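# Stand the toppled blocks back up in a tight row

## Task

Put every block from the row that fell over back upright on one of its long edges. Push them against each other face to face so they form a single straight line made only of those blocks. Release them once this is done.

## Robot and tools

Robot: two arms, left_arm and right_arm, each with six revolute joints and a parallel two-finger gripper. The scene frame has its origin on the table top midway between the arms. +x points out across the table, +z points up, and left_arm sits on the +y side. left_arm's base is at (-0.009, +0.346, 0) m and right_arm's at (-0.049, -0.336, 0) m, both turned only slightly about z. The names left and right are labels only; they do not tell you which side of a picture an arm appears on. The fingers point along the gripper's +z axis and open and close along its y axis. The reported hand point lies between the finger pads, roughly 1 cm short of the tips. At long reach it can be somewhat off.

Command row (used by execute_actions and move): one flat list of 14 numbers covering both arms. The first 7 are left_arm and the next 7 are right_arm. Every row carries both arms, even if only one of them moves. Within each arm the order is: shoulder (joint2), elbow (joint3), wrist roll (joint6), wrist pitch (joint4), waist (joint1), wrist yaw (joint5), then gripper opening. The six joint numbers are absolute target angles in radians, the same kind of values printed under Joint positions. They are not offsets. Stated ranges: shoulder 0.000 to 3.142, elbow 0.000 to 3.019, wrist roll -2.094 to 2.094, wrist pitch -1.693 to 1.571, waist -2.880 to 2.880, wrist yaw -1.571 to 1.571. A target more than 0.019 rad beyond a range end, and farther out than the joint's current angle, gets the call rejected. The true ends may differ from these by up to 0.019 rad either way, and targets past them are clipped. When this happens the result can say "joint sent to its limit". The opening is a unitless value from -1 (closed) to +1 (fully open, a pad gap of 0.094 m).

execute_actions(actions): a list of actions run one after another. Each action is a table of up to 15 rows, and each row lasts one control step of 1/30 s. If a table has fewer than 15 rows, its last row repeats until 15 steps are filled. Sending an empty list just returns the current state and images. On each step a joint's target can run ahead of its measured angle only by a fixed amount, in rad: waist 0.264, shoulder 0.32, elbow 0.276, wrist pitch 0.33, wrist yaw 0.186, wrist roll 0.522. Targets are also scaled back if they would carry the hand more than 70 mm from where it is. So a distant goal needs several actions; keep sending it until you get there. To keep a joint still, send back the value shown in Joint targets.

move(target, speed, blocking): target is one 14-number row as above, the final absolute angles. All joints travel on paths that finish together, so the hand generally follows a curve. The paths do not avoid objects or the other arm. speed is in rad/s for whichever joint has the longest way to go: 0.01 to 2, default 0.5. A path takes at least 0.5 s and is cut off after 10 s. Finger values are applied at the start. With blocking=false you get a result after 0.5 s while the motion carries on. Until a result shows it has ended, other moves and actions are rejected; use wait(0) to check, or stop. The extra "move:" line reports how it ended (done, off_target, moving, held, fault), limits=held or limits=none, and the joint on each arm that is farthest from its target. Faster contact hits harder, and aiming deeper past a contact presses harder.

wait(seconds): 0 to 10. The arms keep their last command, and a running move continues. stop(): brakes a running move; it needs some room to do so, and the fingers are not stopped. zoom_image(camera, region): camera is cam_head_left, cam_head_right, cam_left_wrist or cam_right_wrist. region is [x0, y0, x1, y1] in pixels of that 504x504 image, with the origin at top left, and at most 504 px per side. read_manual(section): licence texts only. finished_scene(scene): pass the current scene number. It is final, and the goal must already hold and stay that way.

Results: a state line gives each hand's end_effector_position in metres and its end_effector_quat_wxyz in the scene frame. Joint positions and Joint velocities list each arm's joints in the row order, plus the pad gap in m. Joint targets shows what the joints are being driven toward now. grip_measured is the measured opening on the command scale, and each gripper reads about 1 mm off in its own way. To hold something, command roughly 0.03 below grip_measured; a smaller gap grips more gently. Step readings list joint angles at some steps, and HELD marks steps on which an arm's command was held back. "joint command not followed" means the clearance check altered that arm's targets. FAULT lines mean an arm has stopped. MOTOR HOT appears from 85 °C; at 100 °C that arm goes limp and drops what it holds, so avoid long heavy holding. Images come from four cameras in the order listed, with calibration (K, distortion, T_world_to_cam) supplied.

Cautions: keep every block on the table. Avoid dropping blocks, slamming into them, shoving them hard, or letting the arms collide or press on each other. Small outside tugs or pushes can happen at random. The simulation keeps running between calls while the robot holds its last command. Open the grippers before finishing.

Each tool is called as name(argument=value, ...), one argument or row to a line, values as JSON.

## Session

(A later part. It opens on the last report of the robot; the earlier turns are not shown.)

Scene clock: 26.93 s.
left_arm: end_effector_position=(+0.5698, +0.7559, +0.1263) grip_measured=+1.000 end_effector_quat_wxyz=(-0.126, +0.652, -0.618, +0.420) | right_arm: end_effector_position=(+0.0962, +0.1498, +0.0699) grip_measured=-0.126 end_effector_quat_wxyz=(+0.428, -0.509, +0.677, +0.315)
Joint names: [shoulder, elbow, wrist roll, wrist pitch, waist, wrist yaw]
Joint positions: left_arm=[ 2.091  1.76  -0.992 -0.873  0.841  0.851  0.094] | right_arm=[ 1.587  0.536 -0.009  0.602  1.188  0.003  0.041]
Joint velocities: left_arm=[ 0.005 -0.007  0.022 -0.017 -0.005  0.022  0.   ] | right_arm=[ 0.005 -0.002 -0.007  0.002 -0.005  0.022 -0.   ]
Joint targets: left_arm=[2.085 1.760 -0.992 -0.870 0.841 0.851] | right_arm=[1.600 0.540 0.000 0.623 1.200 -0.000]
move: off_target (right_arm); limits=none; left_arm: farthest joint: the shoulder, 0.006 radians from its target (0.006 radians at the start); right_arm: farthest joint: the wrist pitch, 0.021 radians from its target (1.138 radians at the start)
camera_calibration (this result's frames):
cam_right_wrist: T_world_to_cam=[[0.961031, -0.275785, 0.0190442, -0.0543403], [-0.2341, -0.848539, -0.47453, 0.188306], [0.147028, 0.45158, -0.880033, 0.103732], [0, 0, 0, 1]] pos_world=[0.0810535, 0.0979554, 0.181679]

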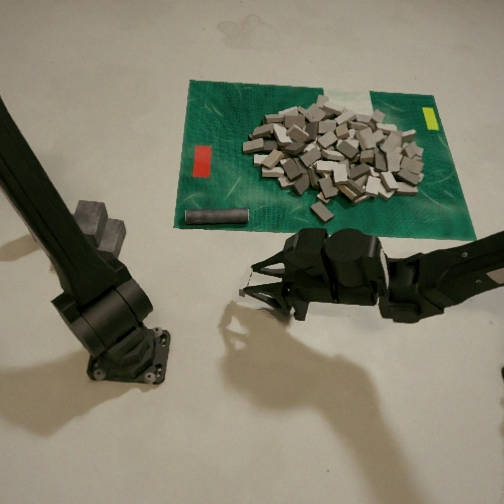

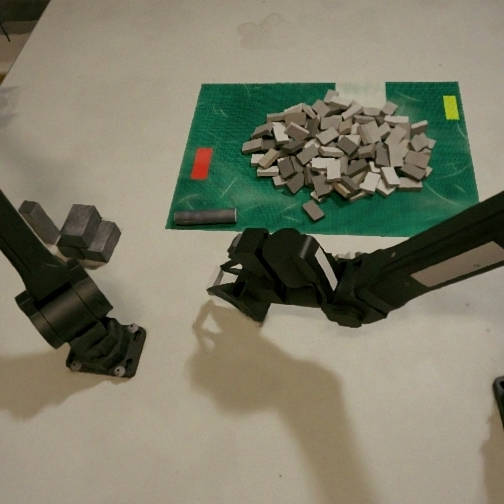

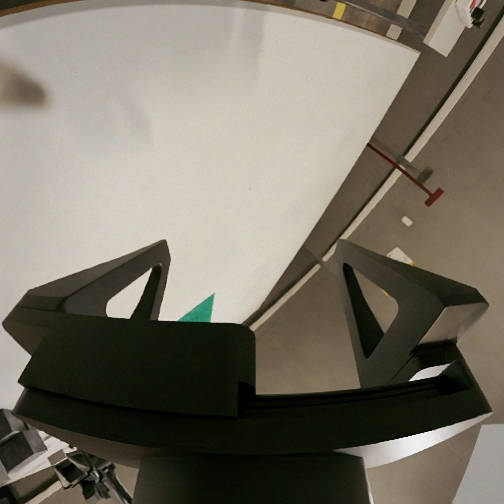

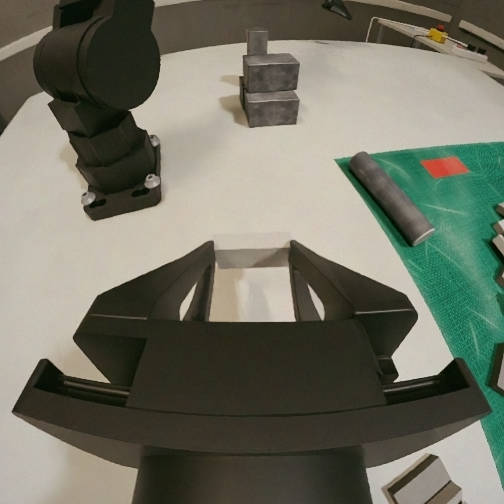

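move(
  target=[2.085,1.76,-0.992,-0.87,0.841,0.851,1,1.765,0.54,0,0.775,1.2,0,-0.17],
  speed=0.2,
)

zoom_image(
  camera="cam_head_left",
  region=[200, 230, 400, 350],
)

Scene clock: 30.37 s.
left_arm: end_effector_position=(+0.5698, +0.7559, +0.1263) grip_measured=+1.000 end_effector_quat_wxyz=(-0.126, +0.652, -0.618, +0.420) | right_arm: end_effector_position=(+0.0968, +0.1518, +0.0208) grip_measured=-0.126 end_effector_quat_wxyz=(+0.422, -0.512, +0.681, +0.311)
Joint names: [shoulder, elbow, wrist roll, wrist pitch, waist, wrist yaw]
Joint positions: left_arm=[ 2.091  1.76  -0.992 -0.873  0.841  0.851  0.094] | right_arm=[ 1.756  0.536 -0.008  0.753  1.188  0.003  0.041]
Joint velocities: left_arm=[-0.005 -0.012 -0.022 -0.017 -0.005 -0.066  0.   ] | right_arm=[0.005 0.007 0.037 0.002 0.015 0.051 0.001]
Joint targets: left_arm=[2.085 1.760 -0.992 -0.870 0.841 0.851] | right_arm=[1.765 0.540 0.000 0.775 1.200 -0.000]
move: off_target (right_arm); limits=none; left_arm: farthest joint: the shoulder, 0.006 radians from its target (0.006 radians at the start); right_arm: farthest joint: the wrist pitch, 0.022 radians from its target (0.173 radians at the start)
camera_calibration (this result's frames):
cam_right_wrist: T_world_to_cam=[[0.961043, -0.275799, 0.0182056, -0.0534065], [-0.237022, -0.856221, -0.459027, 0.168009], [0.142187, 0.43683, -0.888236, 0.0624656], [0, 0, 0, 1]] pos_world=[0.0822658, 0.101836, 0.133577]

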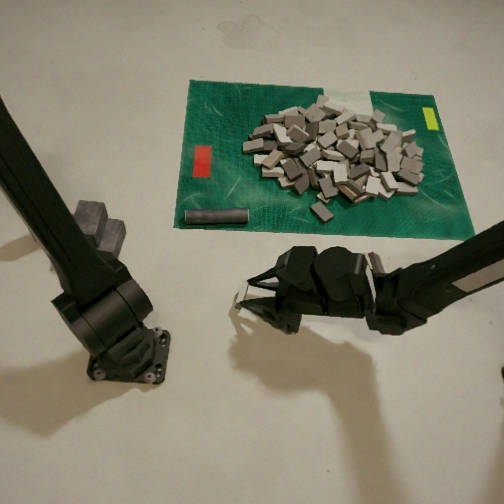

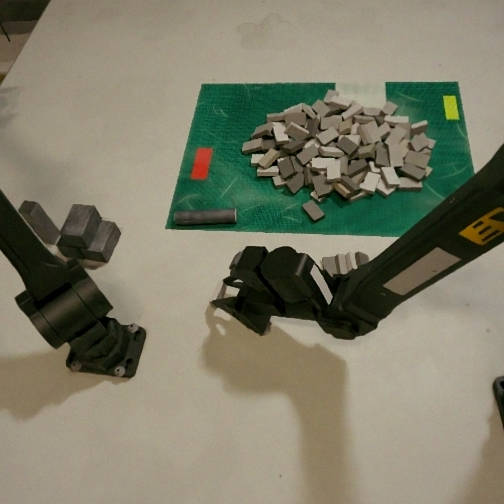

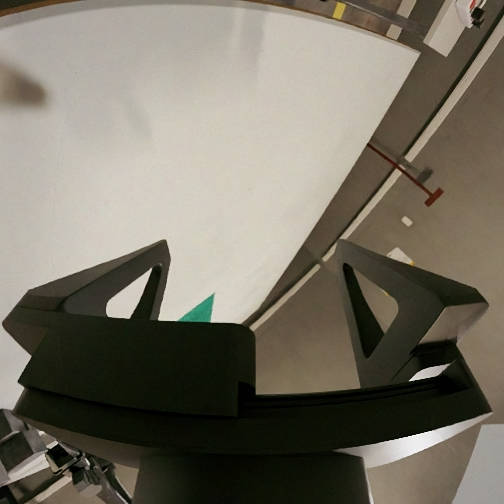

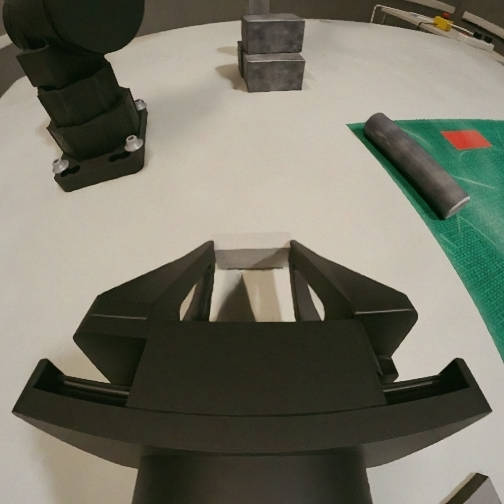

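Region (200, 230, 400, 350) of cam_head_left's 504x504 image, scaled by 2.520, with more detail than that image has; it fills the top 302 rows of this view, and the rest is white.

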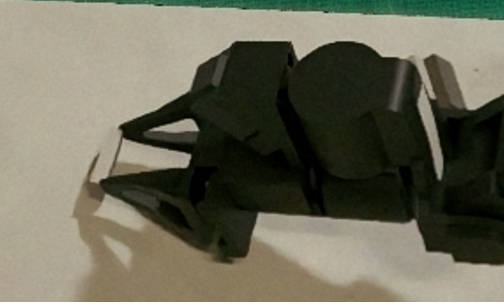

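move(
  target=[2.085,1.76,-0.992,-0.87,0.841,0.851,1,1.765,0.54,0,0.775,1.2,0,0.3],
)

move(
  target=[2.085,1.76,-0.992,-0.87,0.841,0.851,1,1.5,0.54,0,0.5,1.2,0,1],
)

move(
  target=[2.085,1.76,-0.992,-0.87,0.841,0.851,1,1.38,0.97,0.83,-1.15,0.8,0,1],
  speed=1.3,
)

Scene clock: 32.90 s.
left_arm: end_effector_position=(+0.5698, +0.7559, +0.1263) grip_measured=+1.000 end_effector_quat_wxyz=(-0.126, +0.652, -0.618, +0.420) | right_arm: end_effector_position=(+0.0970, +0.1523, +0.0220) grip_measured=+0.297 end_effector_quat_wxyz=(+0.424, -0.511, +0.679, +0.313)
Joint names: [shoulder, elbow, wrist roll, wrist pitch, waist, wrist yaw]
Joint positions: left_arm=[ 2.091  1.76  -0.992 -0.873  0.841  0.851  0.094] | right_arm=[ 1.756  0.536 -0.008  0.759  1.188  0.003  0.061]
Joint velocities: left_arm=[-0.005  0.017 -0.051 -0.012 -0.005  0.066  0.   ] | right_arm=[-0.005  0.007 -0.007 -0.002  0.015  0.022 -0.   ]
Joint targets: left_arm=[2.085 1.760 -0.992 -0.870 0.841 0.851] | right_arm=[1.765 0.540 -0.000 0.775 1.200 0.000]
move: done; limits=none; left_arm: farthest joint: the shoulder, 0.006 radians from its target (0.006 radians at the start); right_arm: farthest joint: the wrist pitch, 0.016 radians from its target (0.022 radians at the start)
camera_calibration (this result's frames):
cam_right_wrist: T_world_to_cam=[[0.961015, -0.275892, 0.0182522, -0.0534171], [-0.236321, -0.853859, -0.463765, 0.168747], [0.143534, 0.441372, -0.88577, 0.0623616], [0, 0, 0, 1]] pos_world=[0.082262, 0.101824, 0.134472]

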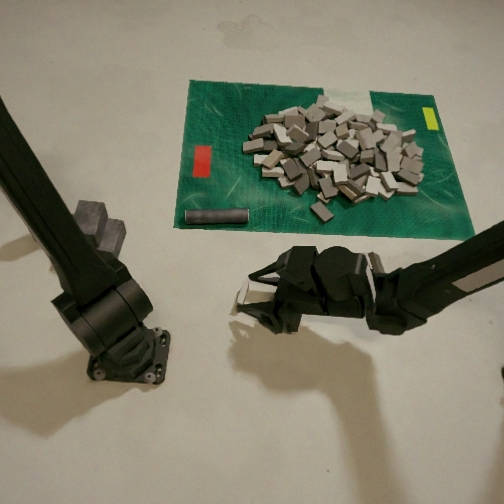

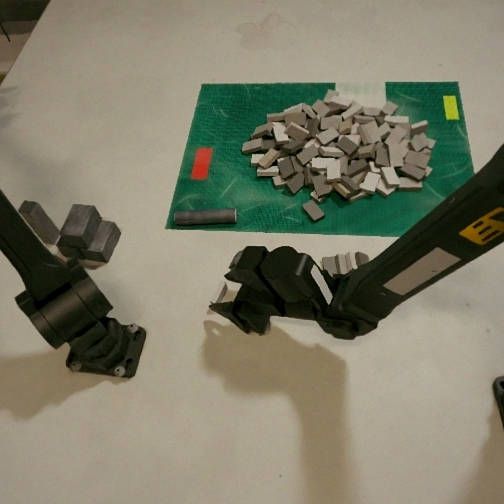

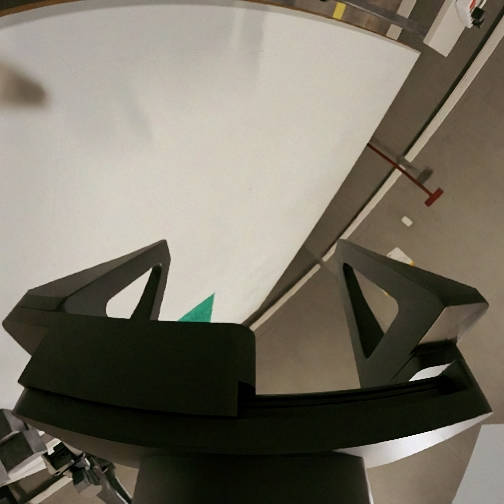

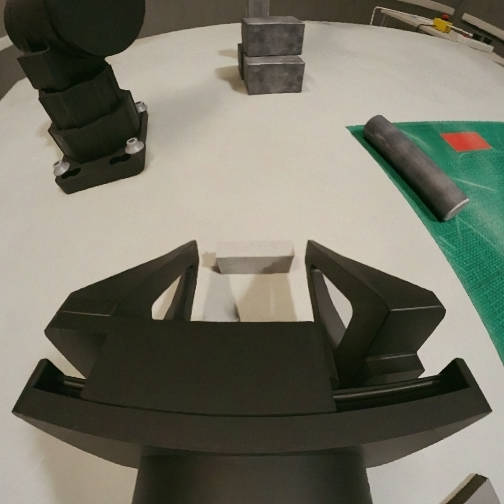

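Scene clock: 33.93 s.
left_arm: end_effector_position=(+0.5698, +0.7559, +0.1263) grip_measured=+1.000 end_effector_quat_wxyz=(-0.126, +0.652, -0.618, +0.420) | right_arm: end_effector_position=(+0.0947, +0.1445, +0.0932) grip_measured=+1.000 end_effector_quat_wxyz=(+0.428, -0.509, +0.677, +0.315)
Joint names: [shoulder, elbow, wrist roll, wrist pitch, waist, wrist yaw]
Joint positions: left_arm=[ 2.091  1.76  -0.992 -0.873  0.841  0.851  0.094] | right_arm=[ 1.496  0.536 -0.008  0.509  1.188  0.003  0.094]
Joint velocities: left_arm=[-0.005  0.002  0.037 -0.002 -0.015  0.022  0.   ] | right_arm=[-0.005 -0.002  0.051  0.007 -0.015 -0.022  0.   ]
Joint targets: left_arm=[2.085 1.760 -0.992 -0.870 0.841 0.851] | right_arm=[1.500 0.540 0.000 0.500 1.200 -0.000]
move: done; limits=none; left_arm: farthest joint: the shoulder, 0.006 radians from its target (0.006 radians at the start); right_arm: farthest joint: the waist, 0.012 radians from its target (0.012 radians at the start)
camera_calibration (this result's frames):
cam_right_wrist: T_world_to_cam=[[0.960962, -0.276073, 0.0183407, -0.0546225], [-0.23495, -0.849234, -0.472864, 0.194579], [0.14612, 0.450095, -0.880945, 0.127244], [0, 0, 0, 1]] pos_world=[0.0796135, 0.0928914, 0.205106]

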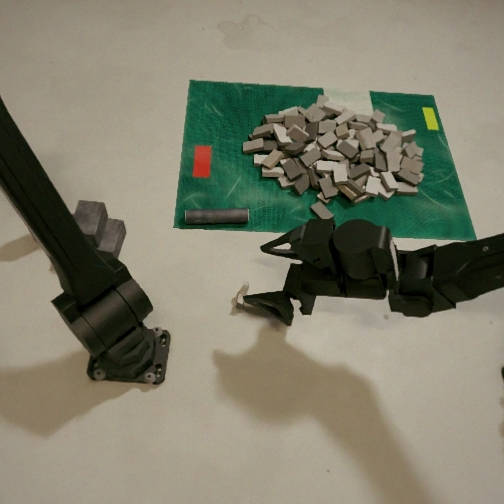

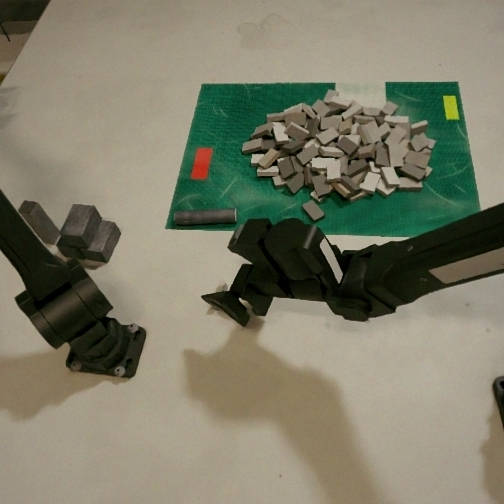

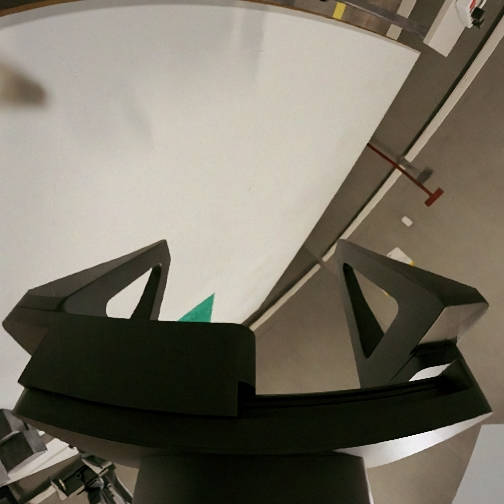

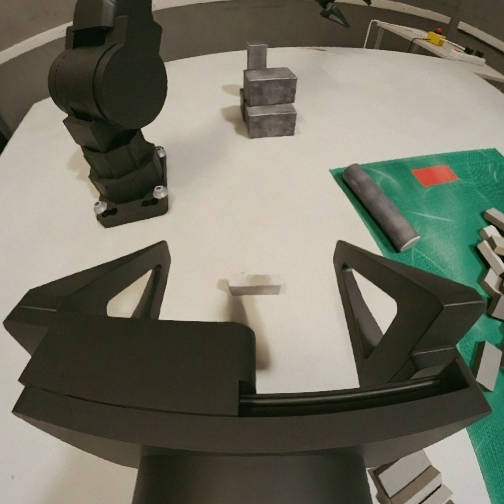

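Scene clock: 36.13 s.
left_arm: end_effector_position=(+0.5698, +0.7559, +0.1263) grip_measured=+1.000 end_effector_quat_wxyz=(-0.126, +0.652, -0.618, +0.420) | right_arm: end_effector_position=(+0.1711, -0.0592, +0.1005) grip_measured=+1.000 end_effector_quat_wxyz=(-0.008, -0.041, +0.999, -0.012)
Joint names: [shoulder, elbow, wrist roll, wrist pitch, waist, wrist yaw]
Joint positions: left_arm=[ 2.091  1.76  -0.992 -0.873  0.841  0.851  0.094] | right_arm=[ 1.385  0.926  0.821 -1.141  0.808  0.003  0.094]
Joint velocities: left_arm=[-0.005  0.002 -0.007 -0.017  0.005 -0.022  0.   ] | right_arm=[ 0.005  0.002 -0.037  0.012  0.005 -0.037  0.   ]
Joint targets: left_arm=[2.085 1.760 -0.992 -0.870 0.841 0.851] | right_arm=[1.380 0.970 0.830 -1.150 0.800 0.000]
move: off_target (right_arm); limits=none; left_arm: farthest joint: the shoulder, 0.006 radians from its target (0.006 radians at the start); right_arm: farthest joint: the elbow, 0.044 radians from its target (0.434 radians at the start)
camera_calibration (this result's frames):
cam_right_wrist: T_world_to_cam=[[0.0939009, -0.995374, 0.0203415, -0.0788492], [-0.796481, -0.0628478, 0.601389, 0.0776383], [-0.597328, -0.0726726, -0.798697, 0.302226], [0, 0, 0, 1]] pos_world=[0.249769, -0.0516415, 0.1963]

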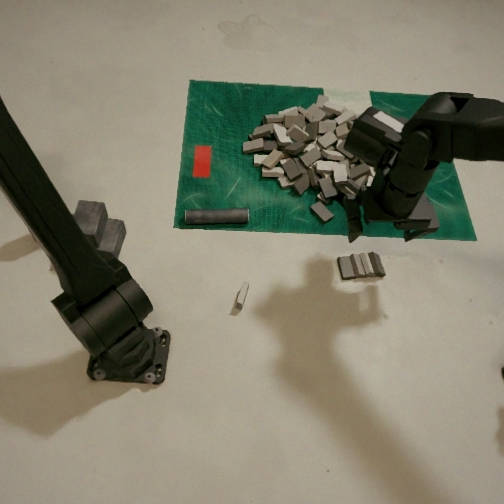

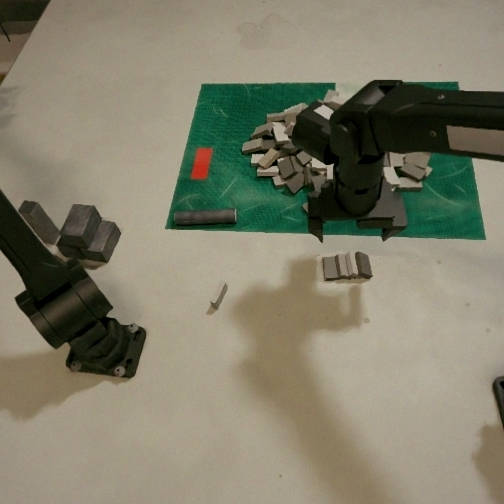

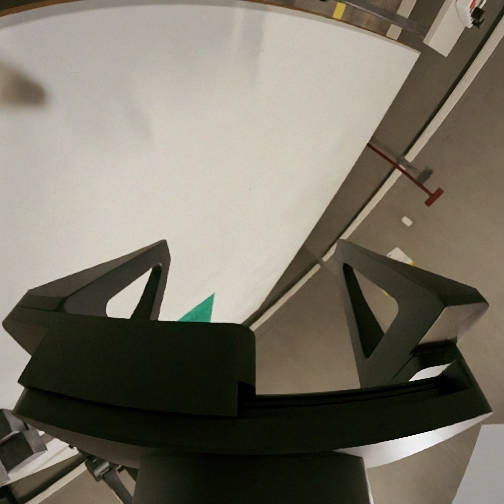

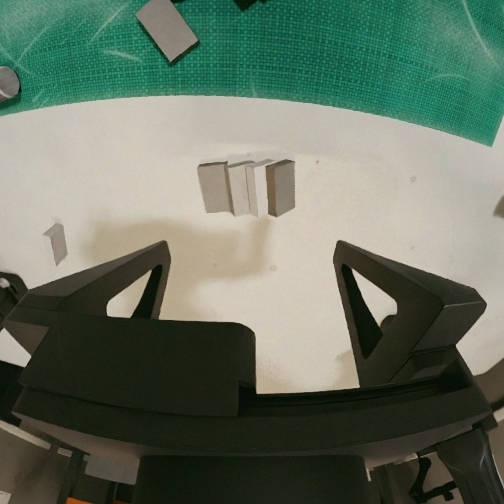

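move(
  target=[2.085,1.76,-0.992,-0.87,0.841,0.851,1,1.475,0.83,0.84,-0.92,0.832,0,1],
  speed=0.4,
)

Scene clock: 38.23 s.
left_arm: end_effector_position=(+0.5698, +0.7559, +0.1263) grip_measured=+1.000 end_effector_quat_wxyz=(-0.126, +0.652, -0.618, +0.420) | right_arm: end_effector_position=(+0.1704, -0.0532, +0.0420) grip_measured=+1.000 end_effector_quat_wxyz=(+0.003, -0.041, +0.999, +0.001)
Joint names: [shoulder, elbow, wrist roll, wrist pitch, waist, wrist yaw]
Joint positions: left_arm=[ 2.091  1.76  -0.992 -0.873  0.841  0.851  0.094] | right_arm=[ 1.464  0.83   0.831 -0.93   0.82   0.003  0.094]
Joint velocities: left_arm=[-0.015  0.017  0.022  0.002 -0.005 -0.022  0.   ] | right_arm=[-0.015 -0.012  0.007 -0.002 -0.015 -0.095  0.   ]
Joint targets: left_arm=[2.085 1.760 -0.992 -0.870 0.841 0.851] | right_arm=[1.475 0.830 0.840 -0.920 0.832 0.000]
move: done; limits=none; left_arm: farthest joint: the shoulder, 0.006 radians from its target (0.006 radians at the start); right_arm: farthest joint: the waist, 0.012 radians from its target (0.024 radians at the start)
camera_calibration (this result's frames):
cam_right_wrist: T_world_to_cam=[[0.0948728, -0.995478, -0.00483261, -0.0707823], [-0.809101, -0.0799367, 0.582208, 0.114691], [-0.579962, -0.0513257, -0.813025, 0.254288], [0, 0, 0, 1]] pos_world=[0.246989, -0.0482427, 0.139626]

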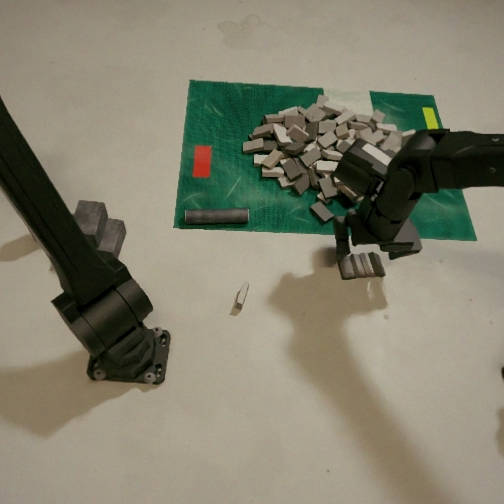

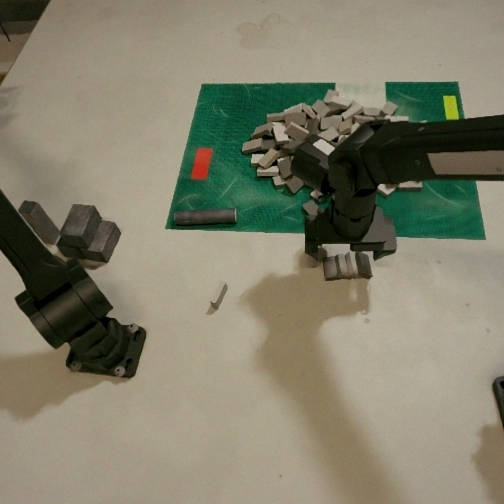

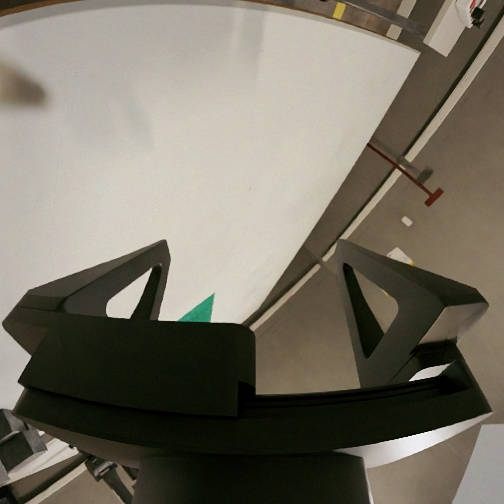

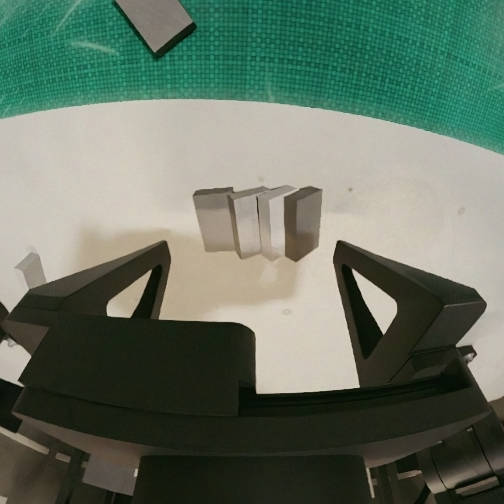

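Fits. Lower and close gradually.

move(
  target=[2.085,1.76,-0.992,-0.87,0.841,0.851,1,1.532,0.797,0.84,-0.84,0.825,0,1],
  speed=0.15,
)

execute_actions(
  actions=[
    [[2.085,1.76,-0.992,-0.87,0.841,0.851,1,1.532,0.797,0.84,-0.84,0.825,0,0.7]],
    [[2.085,1.76,-0.992,-0.87,0.841,0.851,1,1.532,0.797,0.84,-0.84,0.825,0,0.55]],
    [[2.085,1.76,-0.992,-0.87,0.841,0.851,1,1.532,0.797,0.84,-0.84,0.825,0,0.4]],
    [[2.085,1.76,-0.992,-0.87,0.841,0.851,1,1.532,0.797,0.84,-0.84,0.825,0,0.25]],
  ],
)

Scene clock: 40.10 s.
left_arm: end_effector_position=(+0.5698, +0.7559, +0.1263) grip_measured=+1.000 end_effector_quat_wxyz=(-0.126, +0.652, -0.618, +0.420) | right_arm: end_effector_position=(+0.1700, -0.0538, +0.0148) grip_measured=+1.000 end_effector_quat_wxyz=(+0.002, -0.041, +0.999, -0.000)
Joint names: [shoulder, elbow, wrist roll, wrist pitch, waist, wrist yaw]
Joint positions: left_arm=[ 2.091  1.76  -0.992 -0.873  0.841  0.851  0.094] | right_arm=[ 1.518  0.799  0.832 -0.85   0.82   0.003  0.094]
Joint velocities: left_arm=[ 0.015  0.002 -0.066  0.007 -0.005 -0.007  0.   ] | right_arm=[ 0.015 -0.007 -0.037  0.007  0.005 -0.066  0.   ]
Joint targets: left_arm=[2.085 1.760 -0.992 -0.870 0.841 0.851] | right_arm=[1.532 0.797 0.840 -0.840 0.825 0.000]
move: done; limits=none; left_arm: farthest joint: the shoulder, 0.006 radians from its target (0.006 radians at the start); right_arm: farthest joint: the shoulder, 0.014 radians from its target (0.068 radians at the start)
camera_calibration (this result's frames):
cam_right_wrist: T_world_to_cam=[[0.0944846, -0.995525, -0.00176746, -0.0714025], [-0.807636, -0.07769, 0.584541, 0.130002], [-0.582062, -0.0538026, -0.811363, 0.232066], [0, 0, 0, 1]] pos_world=[0.246818, -0.0484974, 0.112173]

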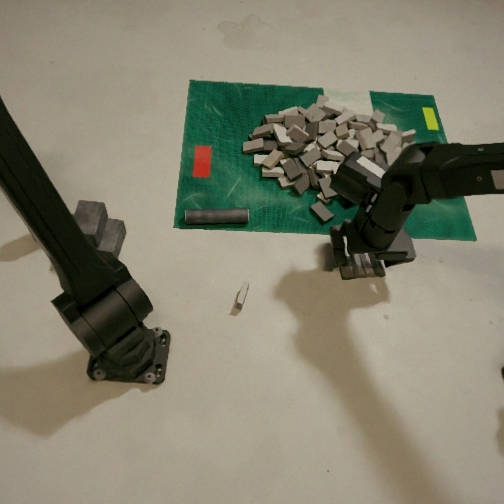

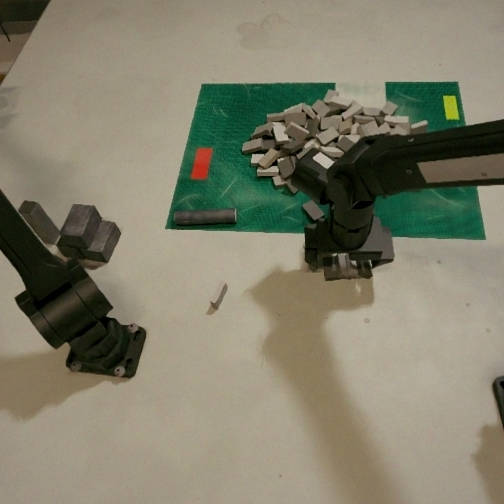

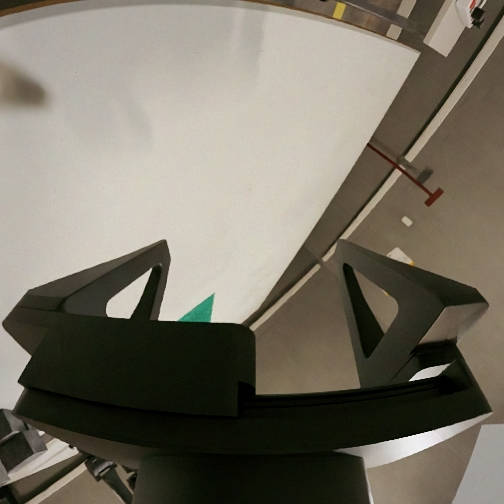

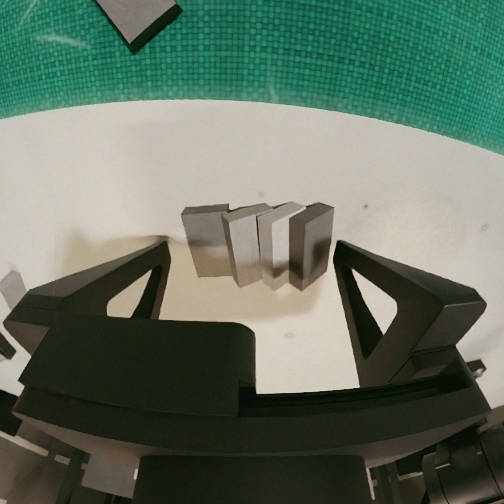

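Scene clock: 42.10 s.
left_arm: end_effector_position=(+0.5698, +0.7559, +0.1263) grip_measured=+1.000 end_effector_quat_wxyz=(-0.126, +0.652, -0.618, +0.420) | right_arm: end_effector_position=(+0.1702, -0.0551, +0.0143) grip_measured=+0.254 end_effector_quat_wxyz=(+0.003, -0.041, +0.999, -0.003)
Joint names: [shoulder, elbow, wrist roll, wrist pitch, waist, wrist yaw]
Joint positions: left_arm=[ 2.091  1.76  -0.992 -0.873  0.841  0.851  0.094] | right_arm=[ 1.518  0.797  0.832 -0.851  0.82   0.008  0.059]
Joint velocities: left_arm=[-0.015 -0.027  0.007  0.007 -0.005  0.037  0.   ] | right_arm=[-0.015 -0.002 -0.007 -0.022 -0.005  0.007 -0.001]
Joint targets: left_arm=[2.085 1.760 -0.992 -0.870 0.841 0.851] | right_arm=[1.532 0.797 0.840 -0.840 0.825 -0.000]
Step readings (joint positions; steps 1 to 15: 1st action; 16 to 30: 2nd action; 31 to 45: 3rd action; 46 to 60: 4th action):
0: left_arm=[2.091 1.760 -0.992 -0.873 0.841 0.851] | right_arm=[1.518 0.799 0.832 -0.850 0.820 0.003]
1: left_arm=[2.091 1.760 -0.992 -0.873 0.841 0.851] | right_arm=[1.518 0.799 0.832 -0.850 0.820 0.003]
2: left_arm=[2.091 1.760 -0.992 -0.873 0.841 0.851] | right_arm=[1.518 0.799 0.832 -0.850 0.820 0.003]
4: left_arm=[2.091 1.760 -0.992 -0.873 0.841 0.851] | right_arm=[1.518 0.799 0.832 -0.850 0.820 0.003]
8: left_arm=[2.091 1.760 -0.992 -0.873 0.841 0.851] | right_arm=[1.518 0.798 0.832 -0.850 0.820 0.003]
15: left_arm=[2.091 1.760 -0.992 -0.873 0.841 0.851] | right_arm=[1.518 0.798 0.832 -0.850 0.820 0.003]
16: left_arm=[2.091 1.760 -0.992 -0.873 0.841 0.851] | right_arm=[1.518 0.798 0.832 -0.850 0.820 0.005]
17: left_arm=[2.091 1.760 -0.992 -0.873 0.841 0.851] | right_arm=[1.518 0.798 0.832 -0.850 0.820 0.006]
19: left_arm=[2.091 1.760 -0.992 -0.873 0.841 0.851] | right_arm=[1.518 0.798 0.832 -0.850 0.820 0.006]
23: left_arm=[2.091 1.760 -0.992 -0.873 0.841 0.851] | right_arm=[1.518 0.798 0.832 -0.850 0.820 0.006]
30: left_arm=[2.091 1.760 -0.992 -0.873 0.841 0.851] | right_arm=[1.518 0.798 0.832 -0.850 0.820 0.006]
31: left_arm=[2.091 1.760 -0.992 -0.873 0.841 0.851] | right_arm=[1.518 0.798 0.832 -0.850 0.820 0.007]
32: left_arm=[2.091 1.760 -0.992 -0.873 0.841 0.851] | right_arm=[1.518 0.797 0.832 -0.850 0.820 0.007]
34: left_arm=[2.091 1.760 -0.992 -0.873 0.841 0.851] | right_arm=[1.518 0.797 0.832 -0.850 0.820 0.007]
38: left_arm=[2.091 1.760 -0.992 -0.873 0.841 0.851] | right_arm=[1.518 0.797 0.832 -0.850 0.820 0.007]
45: left_arm=[2.091 1.760 -0.992 -0.873 0.841 0.851] | right_arm=[1.518 0.797 0.832 -0.850 0.820 0.007]
46: left_arm=[2.091 1.760 -0.992 -0.873 0.841 0.851] | right_arm=[1.518 0.797 0.832 -0.851 0.820 0.008]
47: left_arm=[2.091 1.760 -0.992 -0.873 0.841 0.851] | right_arm=[1.518 0.797 0.832 -0.851 0.820 0.008]
49: left_arm=[2.091 1.760 -0.992 -0.873 0.841 0.851] | right_arm=[1.518 0.797 0.832 -0.851 0.820 0.008]
53: left_arm=[2.091 1.760 -0.992 -0.873 0.841 0.851] | right_arm=[1.518 0.797 0.832 -0.851 0.820 0.008]
60: Joint positions above
camera_calibration (this result's frames):
cam_right_wrist: T_world_to_cam=[[0.0944781, -0.99552, 0.00381031, -0.0728455], [-0.809467, -0.0745919, 0.582409, 0.130825], [-0.579515, -0.0581092, -0.812887, 0.231111], [0, 0, 0, 1]] pos_world=[0.246713, -0.0493309, 0.111951]

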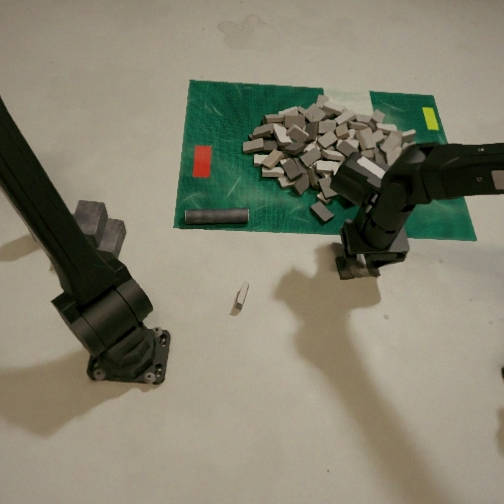

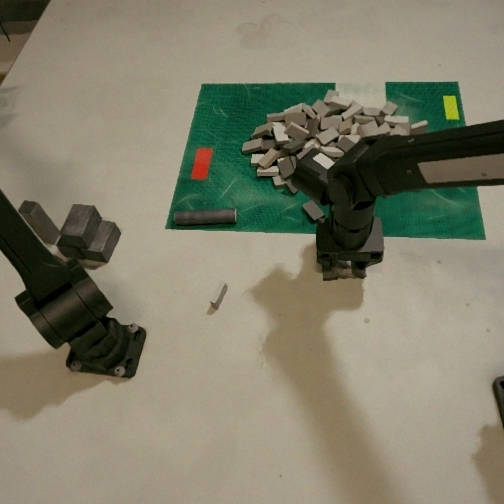

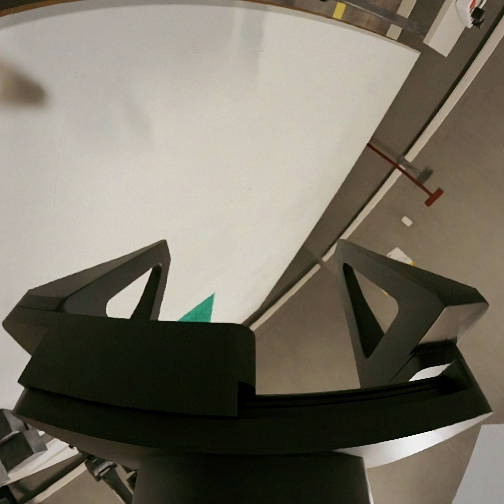

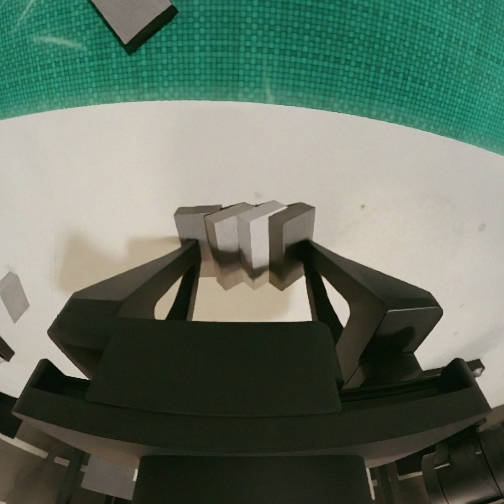

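execute_actions(
  actions=[
    [[2.085,1.76,-0.992,-0.87,0.841,0.851,1,1.532,0.797,0.84,-0.84,0.825,0,0.1]],
    [[2.085,1.76,-0.992,-0.87,0.841,0.851,1,1.532,0.797,0.84,-0.84,0.825,0,-0.05]],
    [[2.085,1.76,-0.992,-0.87,0.841,0.851,1,1.532,0.797,0.84,-0.84,0.825,0,-0.2]],
    [[2.085,1.76,-0.992,-0.87,0.841,0.851,1,1.532,0.797,0.84,-0.84,0.825,0,-0.35]],
  ],
)

Scene clock: 45.23 s.
left_arm: end_effector_position=(+0.5698, +0.7559, +0.1263) grip_measured=+1.000 end_effector_quat_wxyz=(-0.126, +0.652, -0.618, +0.420) | right_arm: end_effector_position=(+0.1697, -0.0550, +0.0141) grip_measured=-0.341 end_effector_quat_wxyz=(+0.002, -0.041, +0.999, -0.002)
Joint names: [shoulder, elbow, wrist roll, wrist pitch, waist, wrist yaw]
Joint positions: left_arm=[ 2.091  1.76  -0.992 -0.873  0.841  0.851  0.094] | right_arm=[ 1.518  0.797  0.832 -0.85   0.82   0.006  0.031]
Joint velocities: left_arm=[-0.005 -0.012  0.066 -0.007 -0.005  0.051  0.   ] | right_arm=[-0.005 -0.002 -0.037 -0.002 -0.015 -0.037 -0.001]
Joint targets: left_arm=[2.085 1.760 -0.992 -0.870 0.841 0.851] | right_arm=[1.532 0.797 0.840 -0.840 0.825 0.000]
Step readings (joint positions; steps 1 to 15: 1st action; 16 to 30: 2nd action; 31 to 45: 3rd action; 46 to 60: 4th action):
0: left_arm=[2.091 1.760 -0.992 -0.873 0.841 0.851] | right_arm=[1.518 0.797 0.832 -0.851 0.820 0.008]
1: left_arm=[2.091 1.760 -0.992 -0.873 0.841 0.851] | right_arm=[1.518 0.797 0.832 -0.851 0.820 0.009]
2: left_arm=[2.091 1.760 -0.992 -0.873 0.841 0.851] | right_arm=[1.518 0.797 0.832 -0.851 0.820 0.009]
4: left_arm=[2.091 1.760 -0.992 -0.873 0.841 0.851] | right_arm=[1.518 0.797 0.832 -0.851 0.820 0.009]
8: left_arm=[2.091 1.760 -0.992 -0.873 0.841 0.851] | right_arm=[1.518 0.797 0.832 -0.851 0.820 0.009]
15: left_arm=[2.091 1.760 -0.992 -0.873 0.841 0.851] | right_arm=[1.518 0.797 0.832 -0.851 0.820 0.009]
16: left_arm=[2.091 1.760 -0.992 -0.873 0.841 0.851] | right_arm=[1.518 0.797 0.832 -0.851 0.820 0.009]
17: left_arm=[2.091 1.760 -0.992 -0.873 0.841 0.851] | right_arm=[1.518 0.797 0.832 -0.851 0.820 0.008]
19: left_arm=[2.091 1.760 -0.992 -0.873 0.841 0.851] | right_arm=[1.518 0.797 0.832 -0.851 0.820 0.008]
23: left_arm=[2.091 1.760 -0.992 -0.873 0.841 0.851] | right_arm=[1.518 0.797 0.832 -0.851 0.820 0.008]
30: left_arm=[2.091 1.760 -0.992 -0.873 0.841 0.851] | right_arm=[1.518 0.797 0.832 -0.851 0.820 0.008]
31: left_arm=[2.091 1.760 -0.992 -0.873 0.841 0.851] | right_arm=[1.518 0.797 0.832 -0.851 0.820 0.008]
32: left_arm=[2.091 1.760 -0.992 -0.873 0.841 0.851] | right_arm=[1.518 0.797 0.832 -0.851 0.820 0.008]
34: left_arm=[2.091 1.760 -0.992 -0.873 0.841 0.851] | right_arm=[1.518 0.797 0.832 -0.851 0.820 0.007]
38: left_arm=[2.091 1.760 -0.992 -0.873 0.841 0.851] | right_arm=[1.518 0.797 0.832 -0.851 0.820 0.007]
45: left_arm=[2.091 1.760 -0.992 -0.873 0.841 0.851] | right_arm=[1.518 0.797 0.832 -0.851 0.820 0.007]
46: left_arm=[2.091 1.760 -0.992 -0.873 0.841 0.851] | right_arm=[1.518 0.797 0.832 -0.851 0.820 0.008]
47: left_arm=[2.091 1.760 -0.992 -0.873 0.841 0.851] | right_arm=[1.518 0.797 0.832 -0.851 0.820 0.007]
49: left_arm=[2.091 1.760 -0.992 -0.873 0.841 0.851] | right_arm=[1.518 0.797 0.832 -0.850 0.820 0.006]
53: left_arm=[2.091 1.760 -0.992 -0.873 0.841 0.851] | right_arm=[1.518 0.797 0.832 -0.850 0.820 0.006]
60: Joint positions above
camera_calibration (this result's frames):
cam_right_wrist: T_world_to_cam=[[0.0941035, -0.99556, 0.00226567, -0.0725509], [-0.808127, -0.0750572, 0.584207, 0.130335], [-0.581443, -0.0568068, -0.811602, 0.231046], [0, 0, 0, 1]] pos_world=[0.246495, -0.0493212, 0.111538]

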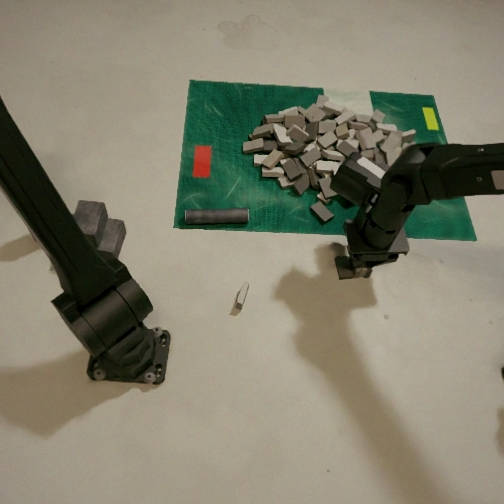

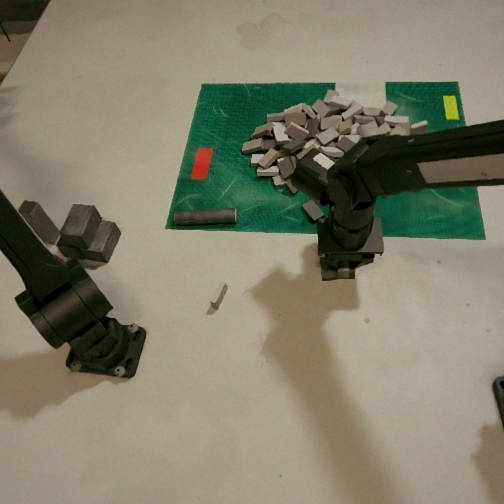

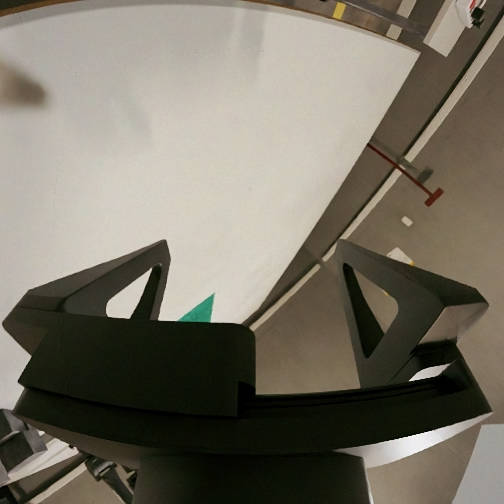

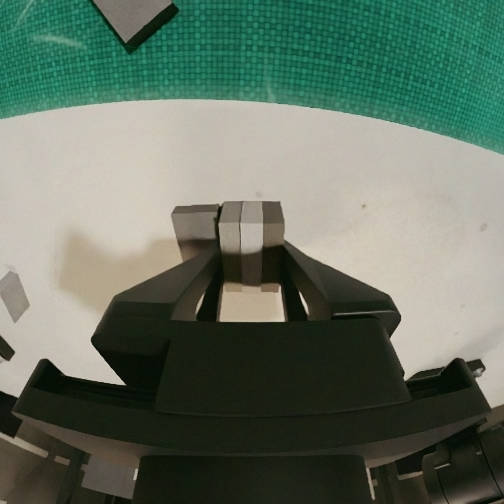

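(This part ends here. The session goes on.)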